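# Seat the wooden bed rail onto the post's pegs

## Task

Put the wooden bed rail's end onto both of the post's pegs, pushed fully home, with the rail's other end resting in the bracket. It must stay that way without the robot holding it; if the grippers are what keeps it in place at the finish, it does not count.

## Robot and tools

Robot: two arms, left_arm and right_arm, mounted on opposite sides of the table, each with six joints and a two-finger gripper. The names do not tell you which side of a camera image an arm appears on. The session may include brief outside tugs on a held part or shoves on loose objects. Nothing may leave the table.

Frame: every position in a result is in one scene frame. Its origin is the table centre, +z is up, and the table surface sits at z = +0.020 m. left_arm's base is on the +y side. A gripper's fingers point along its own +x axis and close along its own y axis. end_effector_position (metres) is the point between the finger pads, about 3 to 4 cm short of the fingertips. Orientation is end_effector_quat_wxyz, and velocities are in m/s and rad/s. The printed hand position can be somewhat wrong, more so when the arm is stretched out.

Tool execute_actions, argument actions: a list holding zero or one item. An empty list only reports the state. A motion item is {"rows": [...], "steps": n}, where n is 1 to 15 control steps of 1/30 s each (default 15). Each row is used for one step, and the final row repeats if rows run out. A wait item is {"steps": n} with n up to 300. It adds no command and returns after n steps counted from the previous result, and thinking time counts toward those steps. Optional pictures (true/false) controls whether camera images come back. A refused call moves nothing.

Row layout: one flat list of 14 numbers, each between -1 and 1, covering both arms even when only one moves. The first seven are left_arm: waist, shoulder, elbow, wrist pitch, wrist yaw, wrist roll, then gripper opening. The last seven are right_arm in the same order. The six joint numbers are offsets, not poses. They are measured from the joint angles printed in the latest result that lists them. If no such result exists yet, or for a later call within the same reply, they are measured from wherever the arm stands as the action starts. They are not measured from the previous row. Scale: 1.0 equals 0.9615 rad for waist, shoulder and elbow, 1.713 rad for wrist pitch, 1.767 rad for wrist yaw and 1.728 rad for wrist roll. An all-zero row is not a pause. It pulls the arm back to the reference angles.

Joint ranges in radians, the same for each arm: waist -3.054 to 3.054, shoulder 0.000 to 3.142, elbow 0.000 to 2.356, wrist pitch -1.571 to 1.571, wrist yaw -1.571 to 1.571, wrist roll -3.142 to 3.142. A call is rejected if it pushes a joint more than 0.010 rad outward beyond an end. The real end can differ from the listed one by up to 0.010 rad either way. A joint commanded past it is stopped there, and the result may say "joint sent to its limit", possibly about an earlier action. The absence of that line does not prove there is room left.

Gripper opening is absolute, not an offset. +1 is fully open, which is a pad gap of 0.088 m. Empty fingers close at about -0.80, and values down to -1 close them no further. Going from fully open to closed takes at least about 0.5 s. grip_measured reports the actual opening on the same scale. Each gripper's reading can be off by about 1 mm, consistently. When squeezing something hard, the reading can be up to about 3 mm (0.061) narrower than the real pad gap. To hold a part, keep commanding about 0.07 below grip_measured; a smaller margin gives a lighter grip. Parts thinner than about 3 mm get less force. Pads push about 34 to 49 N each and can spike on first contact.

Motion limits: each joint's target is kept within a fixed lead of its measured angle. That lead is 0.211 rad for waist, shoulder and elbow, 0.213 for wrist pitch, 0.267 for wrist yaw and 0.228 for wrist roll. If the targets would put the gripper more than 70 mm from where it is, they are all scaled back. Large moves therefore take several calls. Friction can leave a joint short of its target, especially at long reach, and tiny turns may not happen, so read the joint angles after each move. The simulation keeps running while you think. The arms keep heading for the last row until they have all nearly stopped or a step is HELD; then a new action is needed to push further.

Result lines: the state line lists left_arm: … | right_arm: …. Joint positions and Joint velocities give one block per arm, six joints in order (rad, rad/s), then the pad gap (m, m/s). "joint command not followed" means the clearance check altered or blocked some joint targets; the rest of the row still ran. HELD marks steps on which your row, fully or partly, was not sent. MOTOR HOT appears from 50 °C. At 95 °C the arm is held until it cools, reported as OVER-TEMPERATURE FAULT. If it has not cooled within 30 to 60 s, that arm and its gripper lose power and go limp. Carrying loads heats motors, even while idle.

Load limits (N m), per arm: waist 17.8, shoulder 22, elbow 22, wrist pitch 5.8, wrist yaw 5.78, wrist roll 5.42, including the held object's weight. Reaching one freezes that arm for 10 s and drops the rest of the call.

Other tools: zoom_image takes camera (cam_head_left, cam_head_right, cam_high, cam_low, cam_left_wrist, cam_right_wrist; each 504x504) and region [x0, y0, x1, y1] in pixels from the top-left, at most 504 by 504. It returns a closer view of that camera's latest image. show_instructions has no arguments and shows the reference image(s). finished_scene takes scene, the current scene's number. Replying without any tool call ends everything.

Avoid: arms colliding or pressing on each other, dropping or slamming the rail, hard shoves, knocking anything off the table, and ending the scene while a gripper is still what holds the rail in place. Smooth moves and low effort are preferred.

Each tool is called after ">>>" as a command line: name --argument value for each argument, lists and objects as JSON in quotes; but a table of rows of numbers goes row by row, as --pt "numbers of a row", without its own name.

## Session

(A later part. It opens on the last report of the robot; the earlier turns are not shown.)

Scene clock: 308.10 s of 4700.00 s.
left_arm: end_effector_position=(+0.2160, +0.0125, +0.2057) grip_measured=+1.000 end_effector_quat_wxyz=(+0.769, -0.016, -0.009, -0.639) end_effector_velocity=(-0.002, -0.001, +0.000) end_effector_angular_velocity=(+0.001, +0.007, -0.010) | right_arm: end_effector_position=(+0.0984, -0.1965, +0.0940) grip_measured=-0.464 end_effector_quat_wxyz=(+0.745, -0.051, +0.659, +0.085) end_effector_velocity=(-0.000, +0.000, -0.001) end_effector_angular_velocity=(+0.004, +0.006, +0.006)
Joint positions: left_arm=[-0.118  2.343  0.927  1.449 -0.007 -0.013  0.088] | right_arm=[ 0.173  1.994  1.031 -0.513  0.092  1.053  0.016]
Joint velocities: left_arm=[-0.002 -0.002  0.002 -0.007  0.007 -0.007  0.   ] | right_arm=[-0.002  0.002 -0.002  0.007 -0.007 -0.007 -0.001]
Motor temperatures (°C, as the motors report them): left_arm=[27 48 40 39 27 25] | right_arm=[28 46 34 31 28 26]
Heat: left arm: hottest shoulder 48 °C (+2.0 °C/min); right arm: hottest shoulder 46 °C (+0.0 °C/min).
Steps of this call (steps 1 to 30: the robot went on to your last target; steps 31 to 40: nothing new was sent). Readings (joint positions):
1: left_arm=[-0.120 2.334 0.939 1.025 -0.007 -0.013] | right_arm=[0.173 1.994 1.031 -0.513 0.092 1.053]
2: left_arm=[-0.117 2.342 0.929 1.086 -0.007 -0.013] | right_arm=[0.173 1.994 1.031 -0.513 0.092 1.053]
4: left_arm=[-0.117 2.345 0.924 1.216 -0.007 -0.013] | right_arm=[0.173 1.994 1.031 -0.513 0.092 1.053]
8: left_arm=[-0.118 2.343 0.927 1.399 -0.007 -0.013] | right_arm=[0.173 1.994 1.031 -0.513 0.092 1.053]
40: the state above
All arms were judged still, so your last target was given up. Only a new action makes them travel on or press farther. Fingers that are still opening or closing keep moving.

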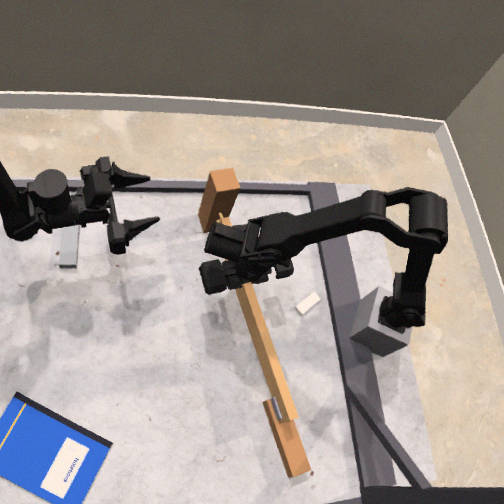

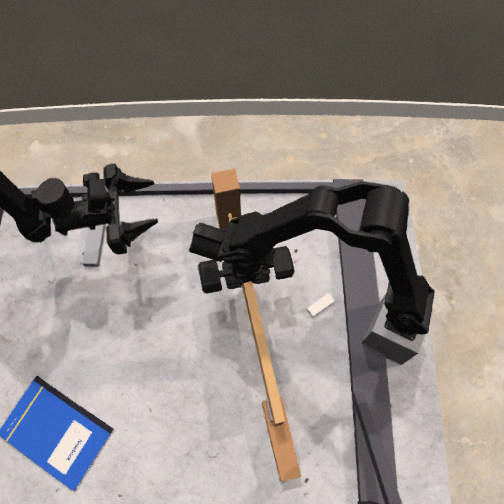

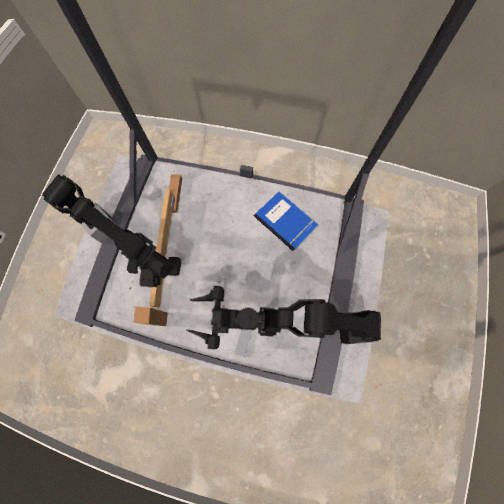

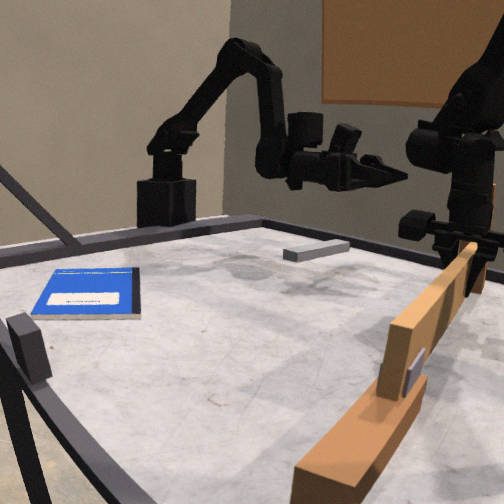

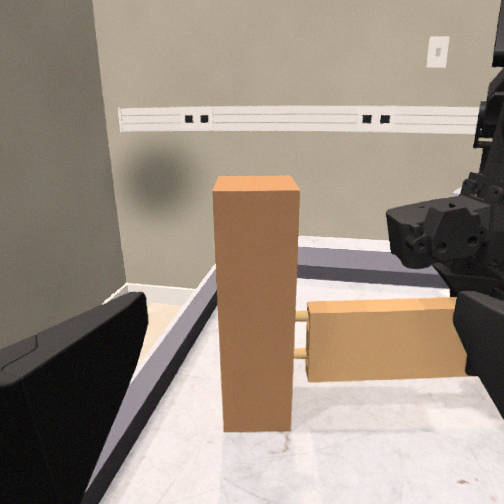

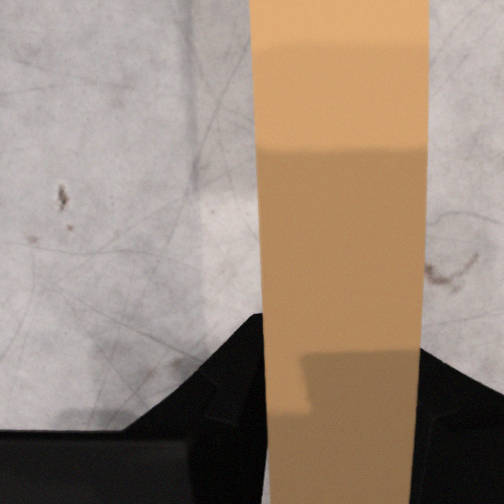

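>>> execute_actions --actions '[{"rows":[[0,0.35,0.22,0.06,0,0,1,0,0,0,0,0,0,-0.8]],"steps":15}]' --pictures false

>>> execute_actions --actions '[{"steps":30}]'

Scene clock: 310.73 s of 4700.00 s.
left_arm: end_effector_position=(+0.2200, -0.0100, +0.1235) grip_measured=+1.000 end_effector_quat_wxyz=(+0.769, -0.011, -0.003, -0.639) end_effector_velocity=(+0.004, -0.007, +0.009) end_effector_angular_velocity=(-0.028, +0.003, +0.010) | right_arm: end_effector_position=(+0.0985, -0.1965, +0.0940) grip_measured=-0.464 end_effector_quat_wxyz=(+0.745, -0.051, +0.659, +0.085) end_effector_velocity=(+0.000, -0.003, -0.002) end_effector_angular_velocity=(-0.010, +0.010, +0.001)
Joint positions: left_arm=[-0.118  2.669  1.134  1.552 -0.007 -0.013  0.088] | right_arm=[ 0.173  1.994  1.031 -0.513  0.091  1.053  0.016]
Joint velocities: left_arm=[ 0.002 -0.002  0.032 -0.007 -0.007 -0.007  0.   ] | right_arm=[-0.007  0.002 -0.002 -0.007 -0.007 -0.007 -0.   ]
Motor temperatures (°C, as the motors report them): left_arm=[27 48 39 39 27 25] | right_arm=[27 46 34 31 28 26]
Heat: left arm: hottest shoulder 48 °C (+2.0 °C/min); right arm: hottest shoulder 46 °C (+0.0 °C/min).
Steps of this call (steps 1 to 64: nothing new was sent; steps 65 to 79: all 15 steps of this action). Readings (joint positions):
65: left_arm=[-0.118 2.379 0.962 1.487 -0.007 -0.013] | right_arm=[0.173 1.994 1.031 -0.513 0.092 1.053]
66: left_arm=[-0.118 2.428 1.022 1.512 -0.007 -0.013] | right_arm=[0.173 1.994 1.031 -0.513 0.091 1.053]
68: left_arm=[-0.118 2.521 1.102 1.531 -0.007 -0.013] | right_arm=[0.173 1.994 1.031 -0.513 0.091 1.053]
72: left_arm=[-0.118 2.645 1.121 1.536 -0.007 -0.013] | right_arm=[0.173 1.994 1.031 -0.513 0.091 1.053]
79: the state above

Scene clock: 311.73 s of 4700.00 s.
left_arm: end_effector_position=(+0.2200, -0.0100, +0.1235) grip_measured=+1.000 end_effector_quat_wxyz=(+0.769, -0.011, -0.003, -0.639) end_effector_velocity=(-0.000, +0.000, -0.001) end_effector_angular_velocity=(+0.006, +0.009, +0.005) | right_arm: end_effector_position=(+0.0984, -0.1965, +0.0940) grip_measured=-0.464 end_effector_quat_wxyz=(+0.745, -0.051, +0.659, +0.085) end_effector_velocity=(+0.003, +0.002, +0.002) end_effector_angular_velocity=(+0.007, -0.012, +0.019)
Joint positions: left_arm=[-0.118  2.669  1.134  1.552 -0.007 -0.013  0.088] | right_arm=[ 0.173  1.994  1.031 -0.513  0.091  1.053  0.016]
Joint velocities: left_arm=[-0.002 -0.002 -0.002 -0.007 -0.007 -0.007  0.   ] | right_arm=[-0.002 -0.002  0.002  0.007  0.007 -0.022  0.   ]
Motor temperatures (°C, as the motors report them): left_arm=[27 48 39 39 27 25] | right_arm=[27 46 34 31 28 26]
Heat: left arm: hottest shoulder 48 °C (+2.0 °C/min); right arm: hottest shoulder 46 °C (+0.0 °C/min).
Steps of this call (steps 1 to 15: the robot went on to your last target; steps 16 to 30: nothing new was sent). Readings (joint positions):
1: left_arm=[-0.118 2.669 1.134 1.552 -0.007 -0.013] | right_arm=[0.173 1.994 1.031 -0.513 0.091 1.053]
2: left_arm=[-0.118 2.669 1.134 1.552 -0.007 -0.013] | right_arm=[0.173 1.994 1.031 -0.513 0.091 1.053]
4: left_arm=[-0.118 2.669 1.134 1.552 -0.007 -0.013] | right_arm=[0.173 1.994 1.031 -0.513 0.091 1.053]
8: left_arm=[-0.118 2.669 1.134 1.552 -0.007 -0.013] | right_arm=[0.173 1.994 1.031 -0.513 0.091 1.053]
30: the state above
All arms were judged still, so your last target was given up. Only a new action makes them travel on or press farther. Fingers that are still opening or closing keep moving.

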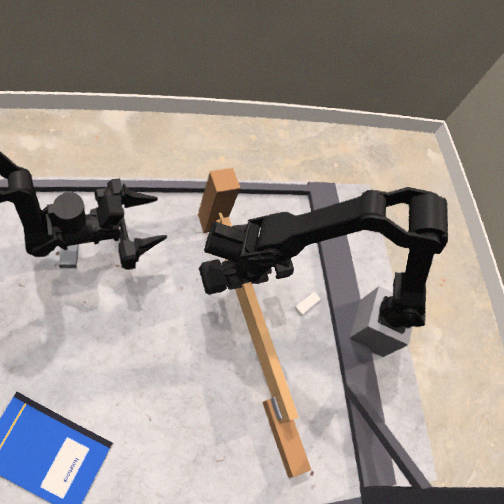

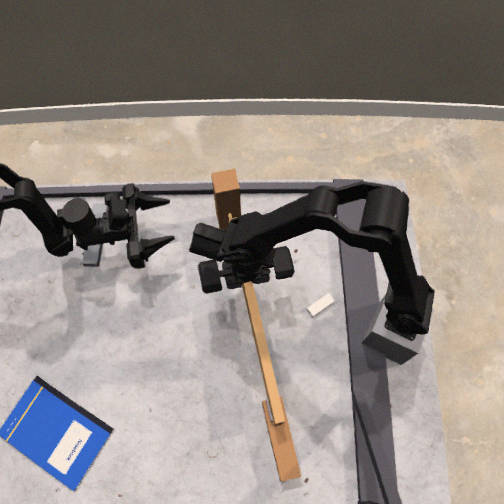

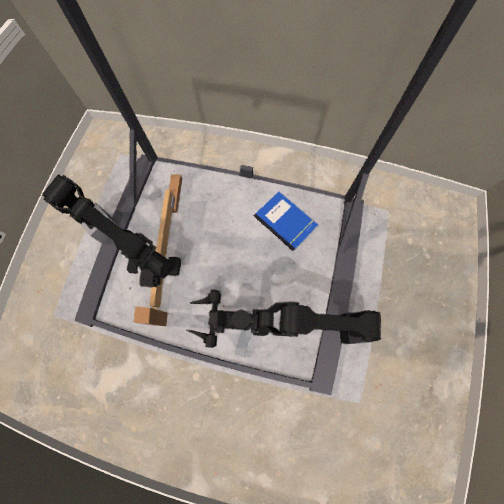

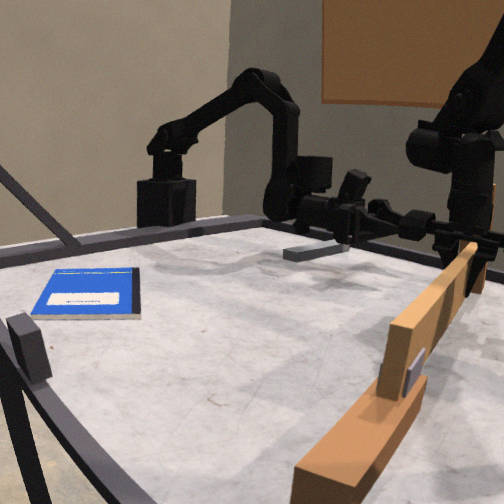

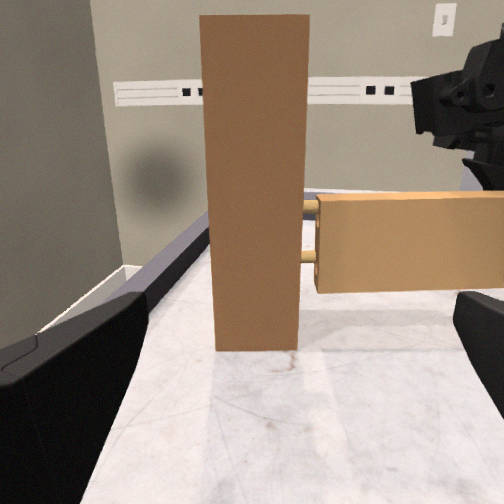

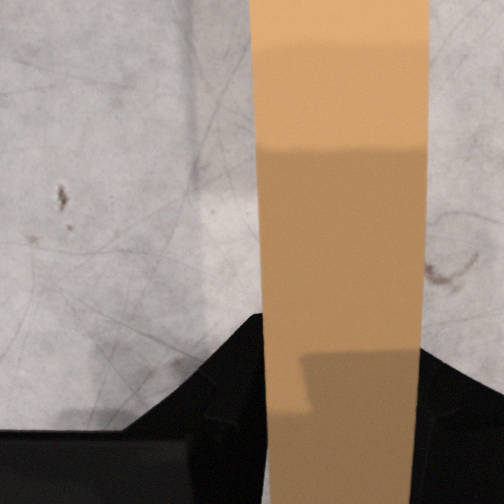

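>>> zoom_image --camera "cam_left_wrist" --region '[250, 170, 390, 310]'

Region (250, 170, 390, 310) of cam_left_wrist's 504x504 image, scaled by 3.600, with more detail than that image has.

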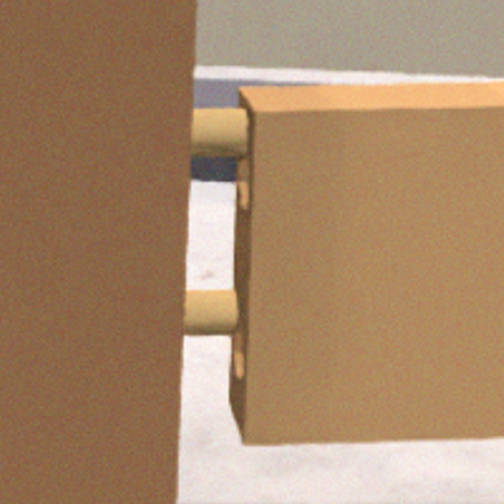

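>>> execute_actions --actions '[{"rows":[[0,0,0,0,0,0,1,0.01,0,0.095,-0.058,0.025,0,-0.8]],"steps":15}]' --pictures false

>>> execute_actions --actions '[{"steps":15}]'

>>> zoom_image --camera "cam_left_wrist" --region '[250, 170, 390, 310]'

>>> zoom_image --camera "cam_high" --region '[110, 240, 200, 330]'

Scene clock: 318.53 s of 4700.00 s.
left_arm: end_effector_position=(+0.2200, -0.0100, +0.1235) grip_measured=+1.000 end_effector_quat_wxyz=(+0.769, -0.011, -0.003, -0.639) end_effector_velocity=(+0.005, +0.002, -0.006) end_effector_angular_velocity=(+0.025, +0.012, +0.015) | right_arm: end_effector_position=(+0.1000, -0.1930, +0.1065) grip_measured=-0.464 end_effector_quat_wxyz=(+0.750, -0.069, +0.653, +0.074) end_effector_velocity=(+0.002, -0.001, +0.001) end_effector_angular_velocity=(-0.006, -0.006, +0.004)
Joint positions: left_arm=[-0.118  2.669  1.134  1.552 -0.007 -0.013  0.088] | right_arm=[ 0.186  1.995  1.097 -0.611  0.123  1.056  0.016]
Joint velocities: left_arm=[ 0.007 -0.002 -0.007 -0.022 -0.007 -0.007  0.   ] | right_arm=[-0.002 -0.002  0.002 -0.007  0.007 -0.007 -0.   ]
Motor temperatures (°C, as the motors report them): left_arm=[27 48 39 39 27 25] | right_arm=[27 46 34 31 28 26]
Heat: left arm: hottest shoulder 48 °C (+2.0 °C/min); right arm: hottest shoulder 46 °C (+0.0 °C/min).
Steps of this call (steps 1 to 90: nothing new was sent; then 3.30 s passed at rest; steps 91 to 105: all 15 steps of this action). Readings (joint positions):
91: left_arm=[-0.118 2.669 1.134 1.552 -0.007 -0.013] | right_arm=[0.173 1.995 1.046 -0.541 0.096 1.053]
92: left_arm=[-0.118 2.669 1.134 1.552 -0.007 -0.013] | right_arm=[0.174 1.995 1.060 -0.566 0.103 1.056]
94: left_arm=[-0.118 2.669 1.134 1.552 -0.007 -0.013] | right_arm=[0.179 1.995 1.082 -0.591 0.113 1.056]
98: left_arm=[-0.118 2.669 1.134 1.552 -0.007 -0.013] | right_arm=[0.185 1.995 1.094 -0.607 0.122 1.056]
105: the state above

Scene clock: 319.03 s of 4700.00 s.
left_arm: end_effector_position=(+0.2200, -0.0100, +0.1235) grip_measured=+1.000 end_effector_quat_wxyz=(+0.769, -0.011, -0.003, -0.639) end_effector_velocity=(+0.000, -0.001, +0.003) end_effector_angular_velocity=(-0.001, -0.007, +0.005) | right_arm: end_effector_position=(+0.1000, -0.1931, +0.1065) grip_measured=-0.464 end_effector_quat_wxyz=(+0.750, -0.070, +0.653, +0.074) end_effector_velocity=(-0.002, +0.000, +0.001) end_effector_angular_velocity=(+0.005, +0.022, -0.008)
Joint positions: left_arm=[-0.118  2.669  1.134  1.552 -0.007 -0.013  0.088] | right_arm=[ 0.186  1.995  1.097 -0.612  0.123  1.056  0.016]
Joint velocities: left_arm=[-0.002 -0.007  0.002 -0.007 -0.007  0.007  0.   ] | right_arm=[-0.002 -0.002  0.002 -0.007 -0.022  0.007 -0.   ]
Motor temperatures (°C, as the motors report them): left_arm=[26 48 39 40 27 25] | right_arm=[27 46 34 31 28 26]
Heat: left arm: hottest shoulder 48 °C (+2.0 °C/min); right arm: hottest shoulder 46 °C (+0.0 °C/min).
Steps of this call (steps 1 to 15: the robot went on to your last target). Readings (joint positions):
1: left_arm=[-0.118 2.669 1.134 1.552 -0.007 -0.013] | right_arm=[0.186 1.995 1.097 -0.612 0.123 1.056]
2: left_arm=[-0.118 2.669 1.134 1.552 -0.007 -0.013] | right_arm=[0.186 1.995 1.097 -0.612 0.123 1.056]
4: left_arm=[-0.118 2.669 1.134 1.552 -0.007 -0.013] | right_arm=[0.186 1.995 1.097 -0.612 0.123 1.056]
8: left_arm=[-0.118 2.669 1.134 1.552 -0.007 -0.013] | right_arm=[0.186 1.995 1.097 -0.612 0.123 1.056]
15: the state above
All arms were judged still, so your last target was given up. Only a new action makes them travel on or press farther. Fingers that are still opening or closing keep moving.

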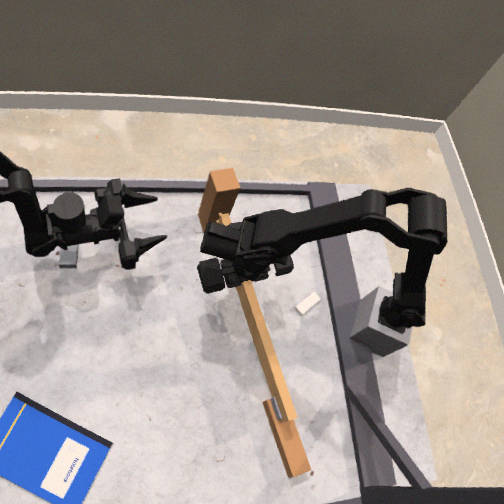

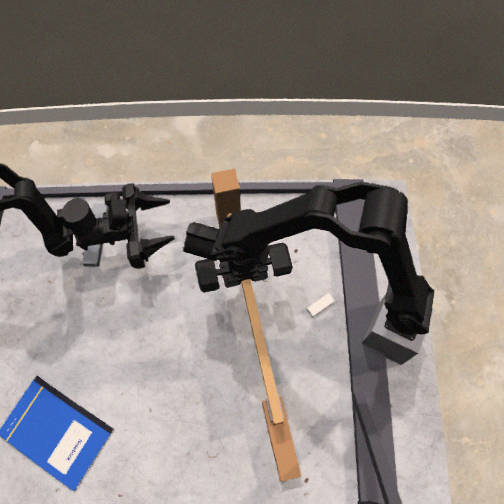

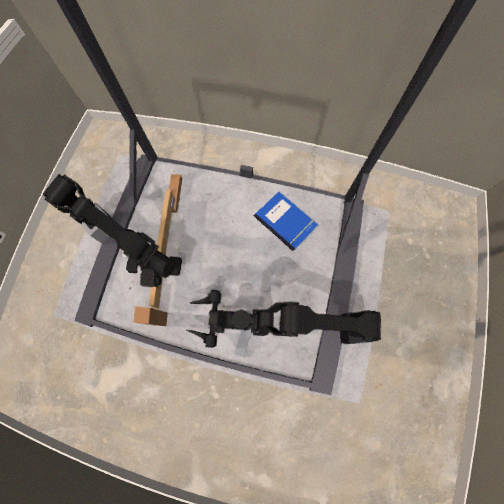

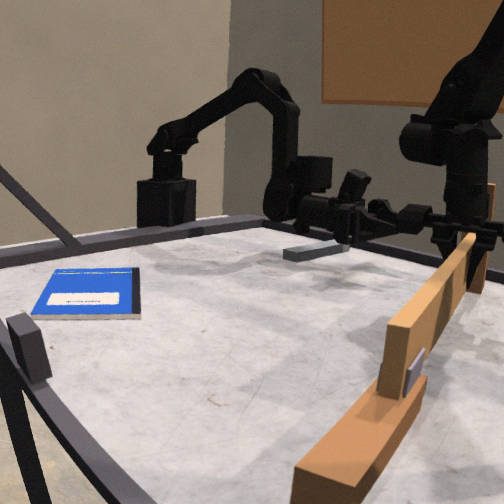

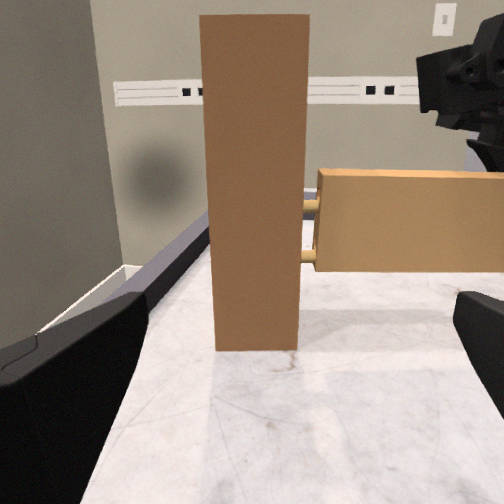

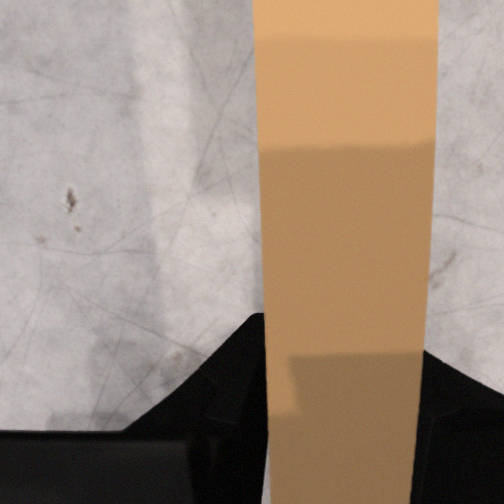

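Region (250, 170, 390, 310) of cam_left_wrist's 504x504 image, scaled by 3.600, with more detail than that image has.

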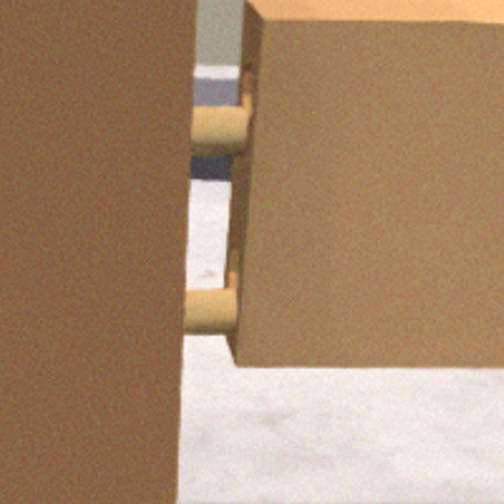

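Region (110, 240, 200, 330) of cam_high's 504x504 image, scaled by 5.600, with more detail than that image has.

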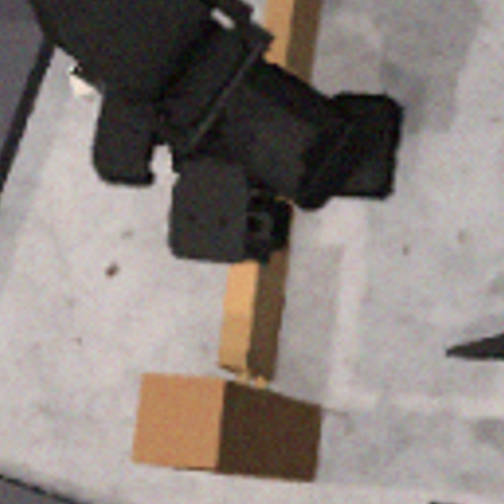

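>>> execute_actions --actions '[{"rows":[[0,0,0,0,0,0,1,0.02,0,0,0,0,0.005,-0.8],[0,0,0,0,0,0,1,0.02,0,0,0,0,0.005,-0.8],[0,0,0,0,0,0,1,0.02,0,0,0,0,0.005,-0.8],[0,0,0,0,0,0,1,0.02,0,0,0,0,0.005,-0.8],[0,0,0,0,0,0,1,0.02,0,0,0,0,0.005,-0.8],[0,0,0,0,0,0,1,0.02,0,-0.035,0.024,-0.007,0.005,-0.8]],"steps":15}]' --pictures false

>>> execute_actions --actions '[{"steps":15}]'

>>> zoom_image --camera "cam_left_wrist" --region '[250, 170, 390, 310]'

>>> zoom_image --camera "cam_high" --region '[110, 240, 200, 330]'

Scene clock: 325.60 s of 4700.00 s.
left_arm: end_effector_position=(+0.2200, -0.0100, +0.1235) grip_measured=+1.000 end_effector_quat_wxyz=(+0.769, -0.011, -0.003, -0.639) end_effector_velocity=(-0.000, +0.000, -0.001) end_effector_angular_velocity=(+0.006, +0.009, +0.005) | right_arm: end_effector_position=(+0.0938, -0.1919, +0.1016) grip_measured=-0.464 end_effector_quat_wxyz=(+0.749, -0.066, +0.654, +0.083) end_effector_velocity=(-0.002, -0.001, -0.000) end_effector_angular_velocity=(+0.003, +0.006, +0.010)
Joint positions: left_arm=[-0.118  2.669  1.134  1.552 -0.007 -0.013  0.088] | right_arm=[ 0.2    1.995  1.072 -0.574  0.115  1.061  0.016]
Joint velocities: left_arm=[-0.002 -0.002 -0.002 -0.007 -0.007 -0.007  0.   ] | right_arm=[ 0.002 -0.007 -0.012  0.007 -0.007 -0.007 -0.   ]
Motor temperatures (°C, as the motors report them): left_arm=[26 49 38 40 27 25] | right_arm=[27 46 35 31 27 26]
Heat: left arm: hottest shoulder 49 °C (+3.0 °C/min); right arm: hottest shoulder 46 °C (+0.0 °C/min).
Steps of this call (steps 1 to 90: nothing new was sent; then 3.07 s passed at rest; steps 91 to 105: all 15 steps of this action). Readings (joint positions):
91: left_arm=[-0.118 2.669 1.134 1.552 -0.007 -0.013] | right_arm=[0.188 1.995 1.097 -0.612 0.125 1.057]
92: left_arm=[-0.118 2.669 1.134 1.552 -0.007 -0.013] | right_arm=[0.190 1.995 1.097 -0.612 0.127 1.058]
94: left_arm=[-0.118 2.669 1.134 1.552 -0.007 -0.013] | right_arm=[0.196 1.995 1.097 -0.611 0.127 1.059]
98: left_arm=[-0.118 2.669 1.134 1.552 -0.007 -0.013] | right_arm=[0.200 1.995 1.082 -0.585 0.120 1.061]
105: the state above

Scene clock: 326.10 s of 4700.00 s.
left_arm: end_effector_position=(+0.2200, -0.0100, +0.1235) grip_measured=+1.000 end_effector_quat_wxyz=(+0.769, -0.011, -0.003, -0.639) end_effector_velocity=(+0.004, +0.003, -0.005) end_effector_angular_velocity=(+0.021, -0.018, +0.025) | right_arm: end_effector_position=(+0.0937, -0.1920, +0.1015) grip_measured=-0.464 end_effector_quat_wxyz=(+0.749, -0.066, +0.654, +0.083) end_effector_velocity=(+0.004, -0.000, +0.001) end_effector_angular_velocity=(+0.004, -0.009, -0.001)
Joint positions: left_arm=[-0.118  2.669  1.134  1.552 -0.007 -0.013  0.088] | right_arm=[ 0.2    1.995  1.072 -0.573  0.114  1.061  0.016]
Joint velocities: left_arm=[ 0.002  0.002 -0.007 -0.007 -0.022  0.022  0.   ] | right_arm=[-0.007 -0.002 -0.002  0.007  0.007 -0.007 -0.   ]
Motor temperatures (°C, as the motors report them): left_arm=[26 49 38 40 27 25] | right_arm=[27 46 35 31 27 26]
Heat: left arm: hottest shoulder 49 °C (+3.0 °C/min); right arm: hottest shoulder 46 °C (+0.0 °C/min).
Steps of this call (steps 1 to 15: the robot went on to your last target). Readings (joint positions):
1: left_arm=[-0.118 2.669 1.134 1.552 -0.007 -0.013] | right_arm=[0.200 1.995 1.072 -0.574 0.115 1.061]
2: left_arm=[-0.118 2.669 1.134 1.552 -0.007 -0.013] | right_arm=[0.200 1.995 1.072 -0.573 0.115 1.061]
4: left_arm=[-0.118 2.669 1.134 1.552 -0.007 -0.013] | right_arm=[0.200 1.995 1.072 -0.573 0.114 1.061]
8: left_arm=[-0.118 2.669 1.134 1.552 -0.007 -0.013] | right_arm=[0.200 1.995 1.072 -0.573 0.114 1.061]
15: the state above
All arms were judged still, so your last target was given up. Only a new action makes them travel on or press farther. Fingers that are still opening or closing keep moving.

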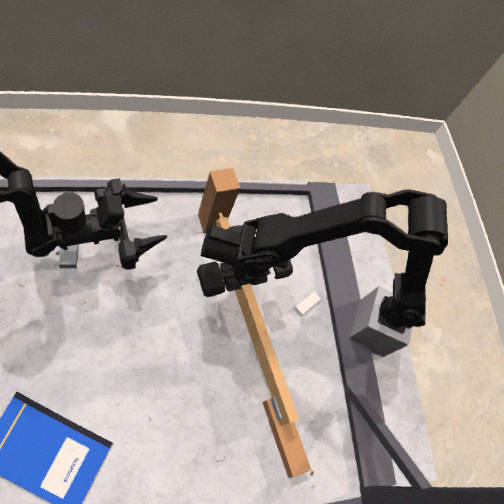

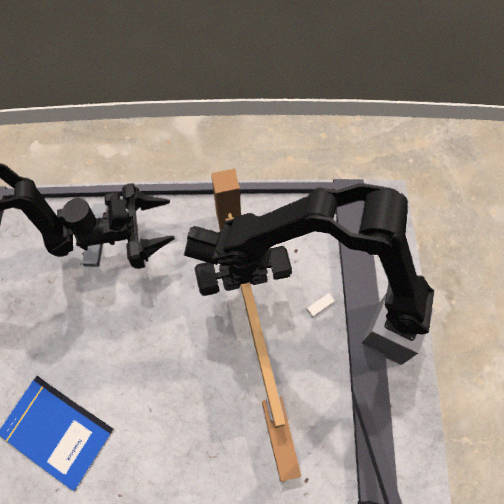

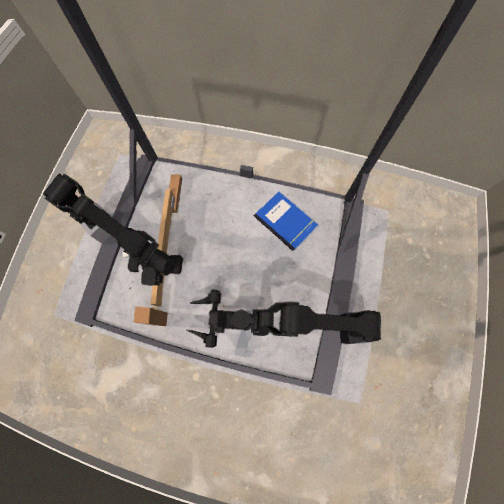

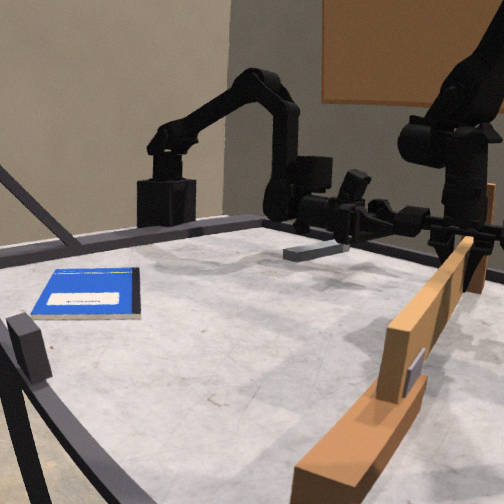

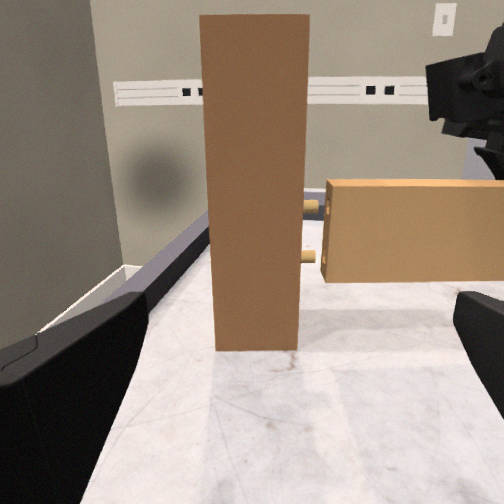

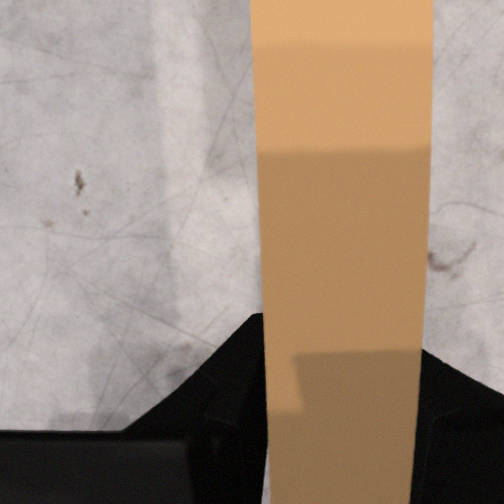

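Region (250, 170, 390, 310) of cam_left_wrist's 504x504 image, scaled by 3.600, with more detail than that image has.

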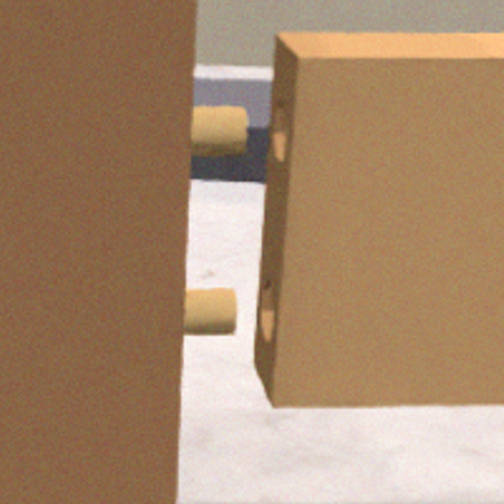

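Region (110, 240, 200, 330) of cam_high's 504x504 image, scaled by 5.600, with more detail than that image has.

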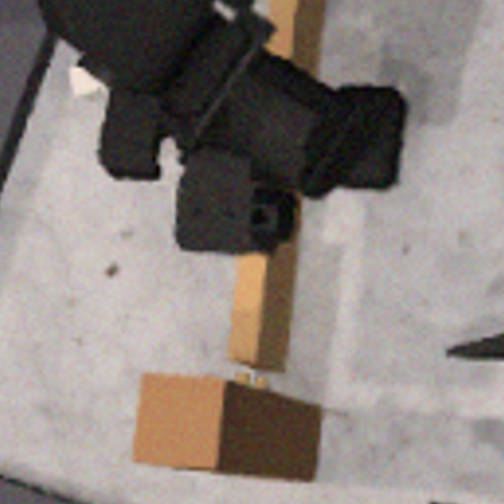

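>>> execute_actions --actions '[{"rows":[[0,0,0,0,0,0,1,-0.045,0,0,0.004,0.012,-0.008,-0.8]],"steps":15}]'

>>> zoom_image --camera "cam_left_wrist" --region '[250, 170, 390, 310]'

>>> zoom_image --camera "cam_high" --region '[110, 240, 200, 330]'

Scene clock: 329.90 s of 4700.00 s.
left_arm: end_effector_position=(+0.2200, -0.0100, +0.1235) grip_measured=+1.000 end_effector_quat_wxyz=(+0.769, -0.011, -0.003, -0.639) end_effector_velocity=(+0.002, +0.001, -0.004) end_effector_angular_velocity=(+0.011, +0.010, +0.019) | right_arm: end_effector_position=(+0.1007, -0.1946, +0.1014) grip_measured=-0.464 end_effector_quat_wxyz=(+0.748, -0.061, +0.657, +0.078) end_effector_velocity=(-0.004, -0.003, -0.001) end_effector_angular_velocity=(-0.006, +0.024, +0.006)
Joint positions: left_arm=[-0.118  2.669  1.134  1.552 -0.007 -0.013  0.088] | right_arm=[ 0.176  1.995  1.072 -0.572  0.108  1.053  0.016]
Joint velocities: left_arm=[-0.002  0.002 -0.002 -0.007 -0.022 -0.007  0.   ] | right_arm=[-0.002 -0.002 -0.007 -0.007 -0.022 -0.007  0.   ]
Motor temperatures (°C, as the motors report them): left_arm=[26 50 38 40 27 25] | right_arm=[27 46 35 31 27 26]
Heat: left arm: hottest shoulder 50 °C (+4.0 °C/min); right arm: hottest shoulder 46 °C (+0.0 °C/min). Fold the left arm in close to its base before you think long.
MOTOR HOT: a motor of the left arm reached 50 °C. Now the hottest motor of the left arm, joint 2 (shoulder), reports 50 °C. The temperature limit of the motors' drives, at which the controller stops that arm, is 95 °C. To cool a motor, set the load down, stop pushing, or move to a pose that needs little force.
Steps of this call (steps 1 to 90: nothing new was sent; then 0.30 s passed at rest; steps 91 to 105: all 15 steps of this action). Readings (joint positions):
91: left_arm=[-0.118 2.669 1.134 1.552 -0.007 -0.013] | right_arm=[0.197 1.995 1.072 -0.572 0.114 1.061]
92: left_arm=[-0.118 2.669 1.134 1.552 -0.007 -0.013] | right_arm=[0.190 1.995 1.072 -0.572 0.114 1.059]
94: left_arm=[-0.118 2.669 1.134 1.552 -0.007 -0.013] | right_arm=[0.176 1.995 1.072 -0.572 0.109 1.055]
98: left_arm=[-0.118 2.669 1.134 1.552 -0.007 -0.013] | right_arm=[0.176 1.995 1.072 -0.572 0.108 1.053]
105: the state above

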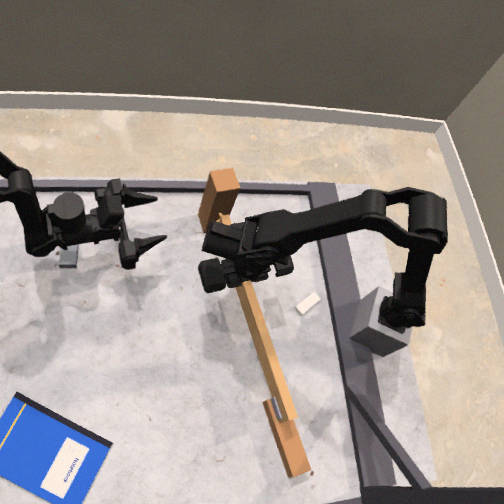

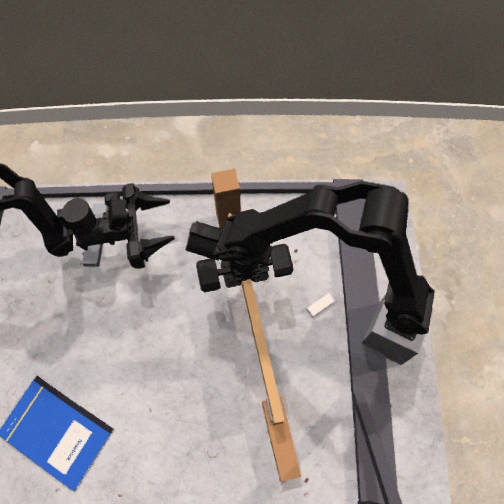

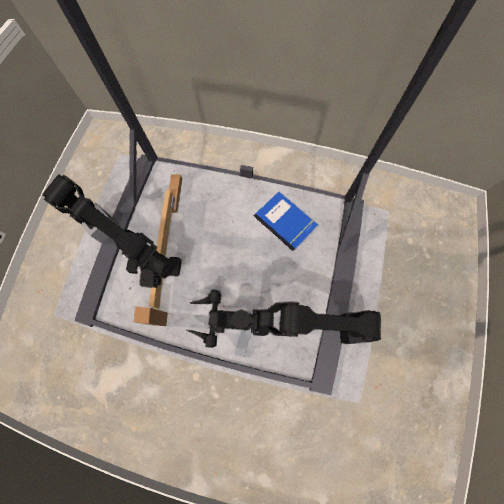

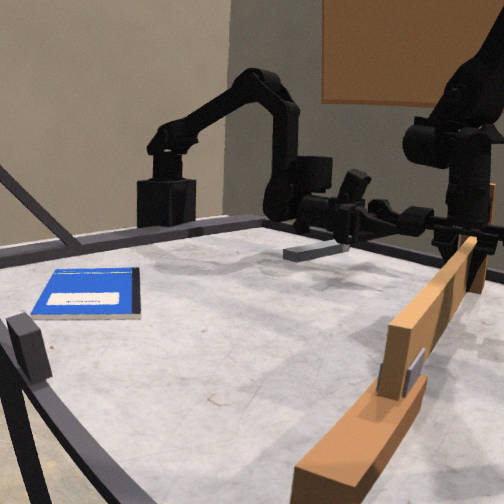

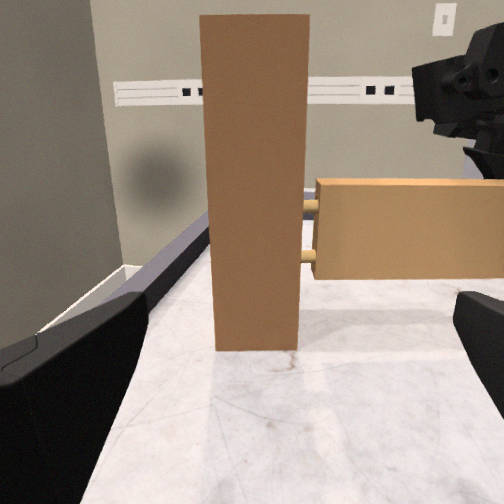

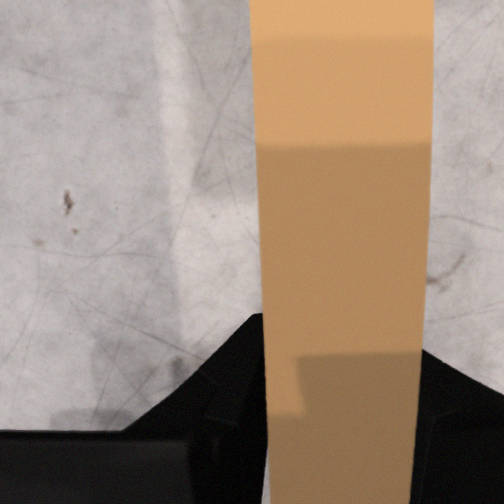

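Region (250, 170, 390, 310) of cam_left_wrist's 504x504 image, scaled by 3.600, with more detail than that image has.

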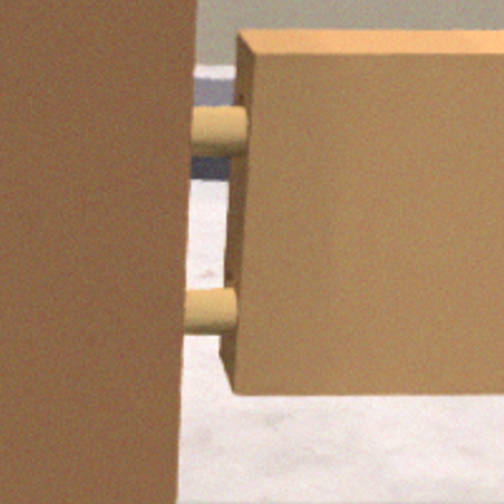

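Region (110, 240, 200, 330) of cam_high's 504x504 image, scaled by 5.600, with more detail than that image has.

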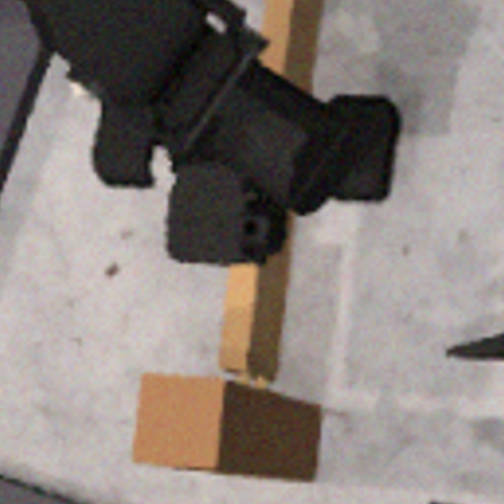

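>>> execute_actions --actions '[{"rows":[[0,0,0,0,0,0,1,-0.015,0,0,0.004,0.01,0,-0.8],[0,0,0,0,0,0,1,-0.015,0,0,0.006,0.01,0,-0.8],[0,0,0,0,0,0,1,-0.015,0,0,0.008,0.01,0,-0.8],[0,0,0,0,0,0,1,-0.015,0,0,0.01,0.01,0,-0.8],[0,0,0,0,0,0,1,-0.015,0,0,0.012,0.01,0,-0.8],[0,0,0,0,0,0,1,-0.015,0,0,0.014,0.01,0,-0.8],[0,0,0,0,0,0,1,-0.015,0,0,0.016,0.01,0,-0.8],[0,0,0,0,0,0,1,-0.015,0,0,0.018,0.01,0,-0.8],[0,0,0,0,0,0,1,-0.015,0,0,0.02,0.01,0,-0.8]],"steps":15}]'

>>> zoom_image --camera "cam_left_wrist" --region '[250, 170, 390, 310]'

>>> zoom_image --camera "cam_high" --region '[110, 240, 200, 330]'

Scene clock: 345.23 s of 4700.00 s.
left_arm: end_effector_position=(+0.2200, -0.0100, +0.1235) grip_measured=+1.000 end_effector_quat_wxyz=(+0.769, -0.011, -0.003, -0.639) end_effector_velocity=(-0.000, +0.000, -0.001) end_effector_angular_velocity=(+0.006, +0.009, +0.005) | right_arm: end_effector_position=(+0.1008, -0.1942, +0.1007) grip_measured=-0.464 end_effector_quat_wxyz=(+0.748, -0.059, +0.656, +0.079) end_effector_velocity=(+0.000, +0.001, +0.000) end_effector_angular_velocity=(+0.006, +0.004, +0.020)
Joint positions: left_arm=[-0.118  2.669  1.134  1.552 -0.007 -0.013  0.088] | right_arm=[ 0.176  1.995  1.068 -0.564  0.108  1.053  0.016]
Joint velocities: left_arm=[-0.002 -0.002 -0.002 -0.007 -0.007 -0.007  0.   ] | right_arm=[-0.002 -0.002 -0.002  0.007 -0.007 -0.022 -0.   ]
Motor temperatures (°C, as the motors report them): left_arm=[26 52 37 41 27 25] | right_arm=[28 46 35 32 28 26]
Heat: left arm: hottest shoulder 52 °C (+5.0 °C/min); right arm: hottest shoulder 46 °C (+0.0 °C/min). Fold the left arm in close to its base before you think long.
MOTOR HOT: still on. Now the hottest motor of the left arm, joint 2 (shoulder), reports 52 °C; a drive's own limit is 95 °C.
Steps of this call (steps 1 to 15: the robot went on to your last target; steps 16 to 90: nothing new was sent; then 11.83 s passed at rest; steps 91 to 105: all 15 steps of this action). Readings (joint positions):
91: left_arm=[-0.118 2.669 1.134 1.552 -0.007 -0.013] | right_arm=[0.176 1.995 1.072 -0.572 0.108 1.053]
92: left_arm=[-0.118 2.669 1.134 1.552 -0.007 -0.013] | right_arm=[0.176 1.995 1.072 -0.572 0.108 1.053]
94: left_arm=[-0.118 2.669 1.134 1.552 -0.007 -0.013] | right_arm=[0.176 1.995 1.072 -0.572 0.108 1.053]
98: left_arm=[-0.118 2.669 1.134 1.552 -0.007 -0.013] | right_arm=[0.176 1.995 1.070 -0.569 0.108 1.053]
105: the state above

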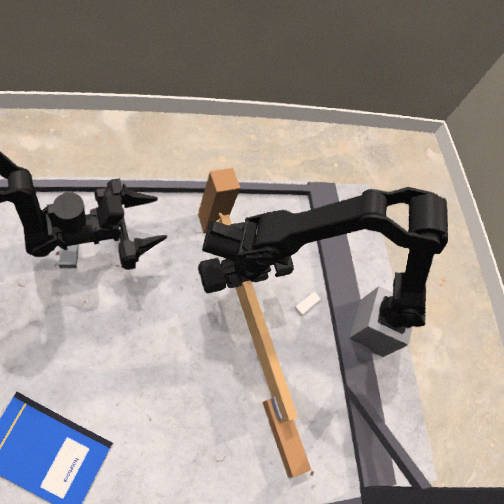

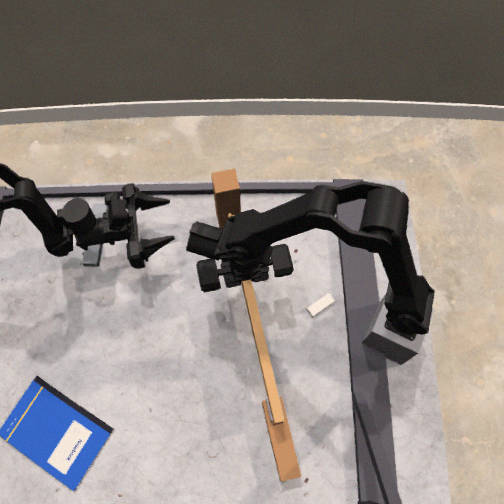

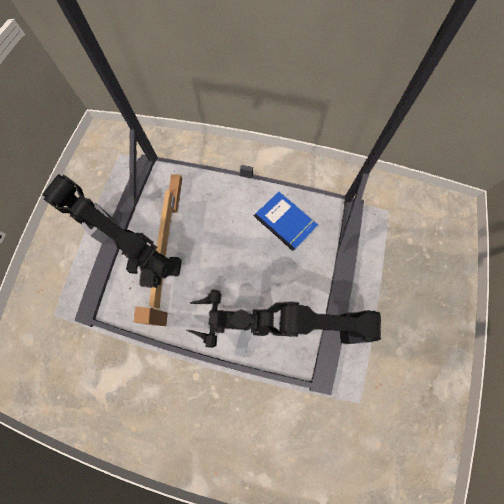

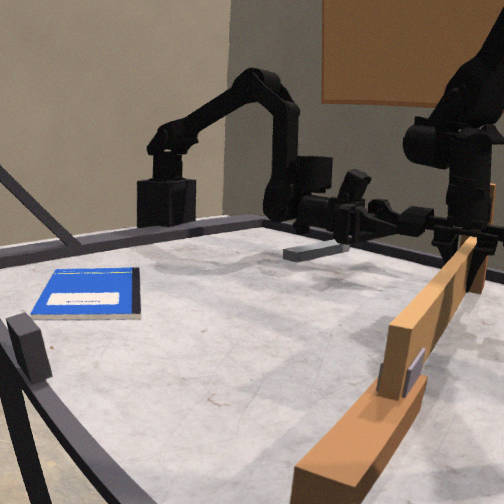

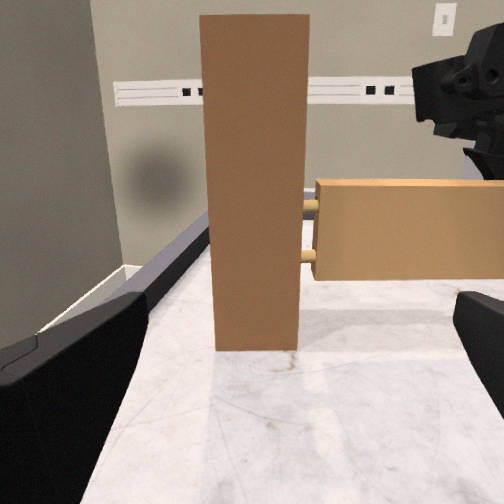

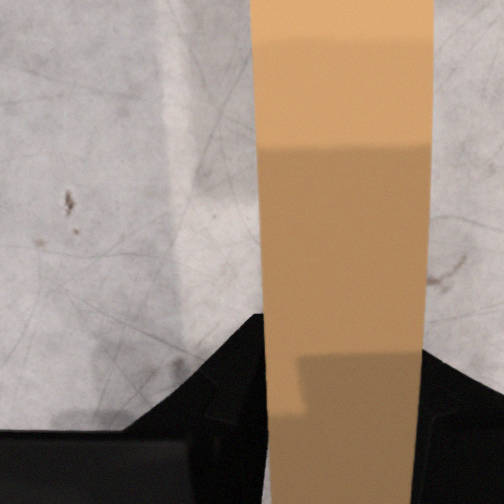

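Region (250, 170, 390, 310) of cam_left_wrist's 504x504 image, scaled by 3.600, with more detail than that image has.

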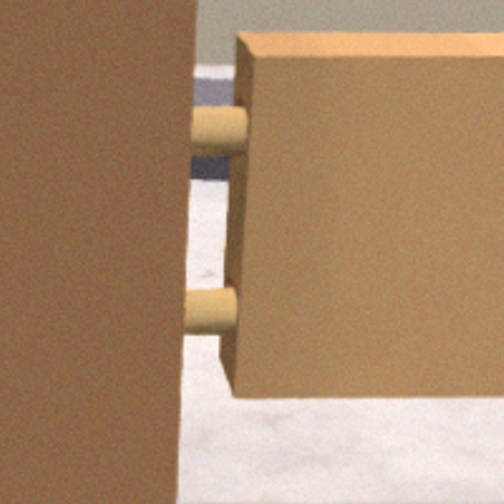

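Region (110, 240, 200, 330) of cam_high's 504x504 image, scaled by 5.600, with more detail than that image has.

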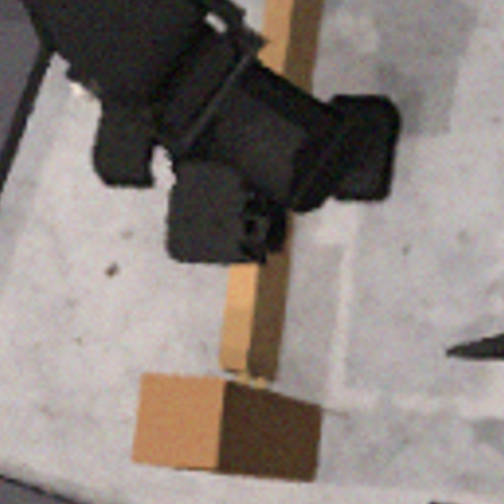

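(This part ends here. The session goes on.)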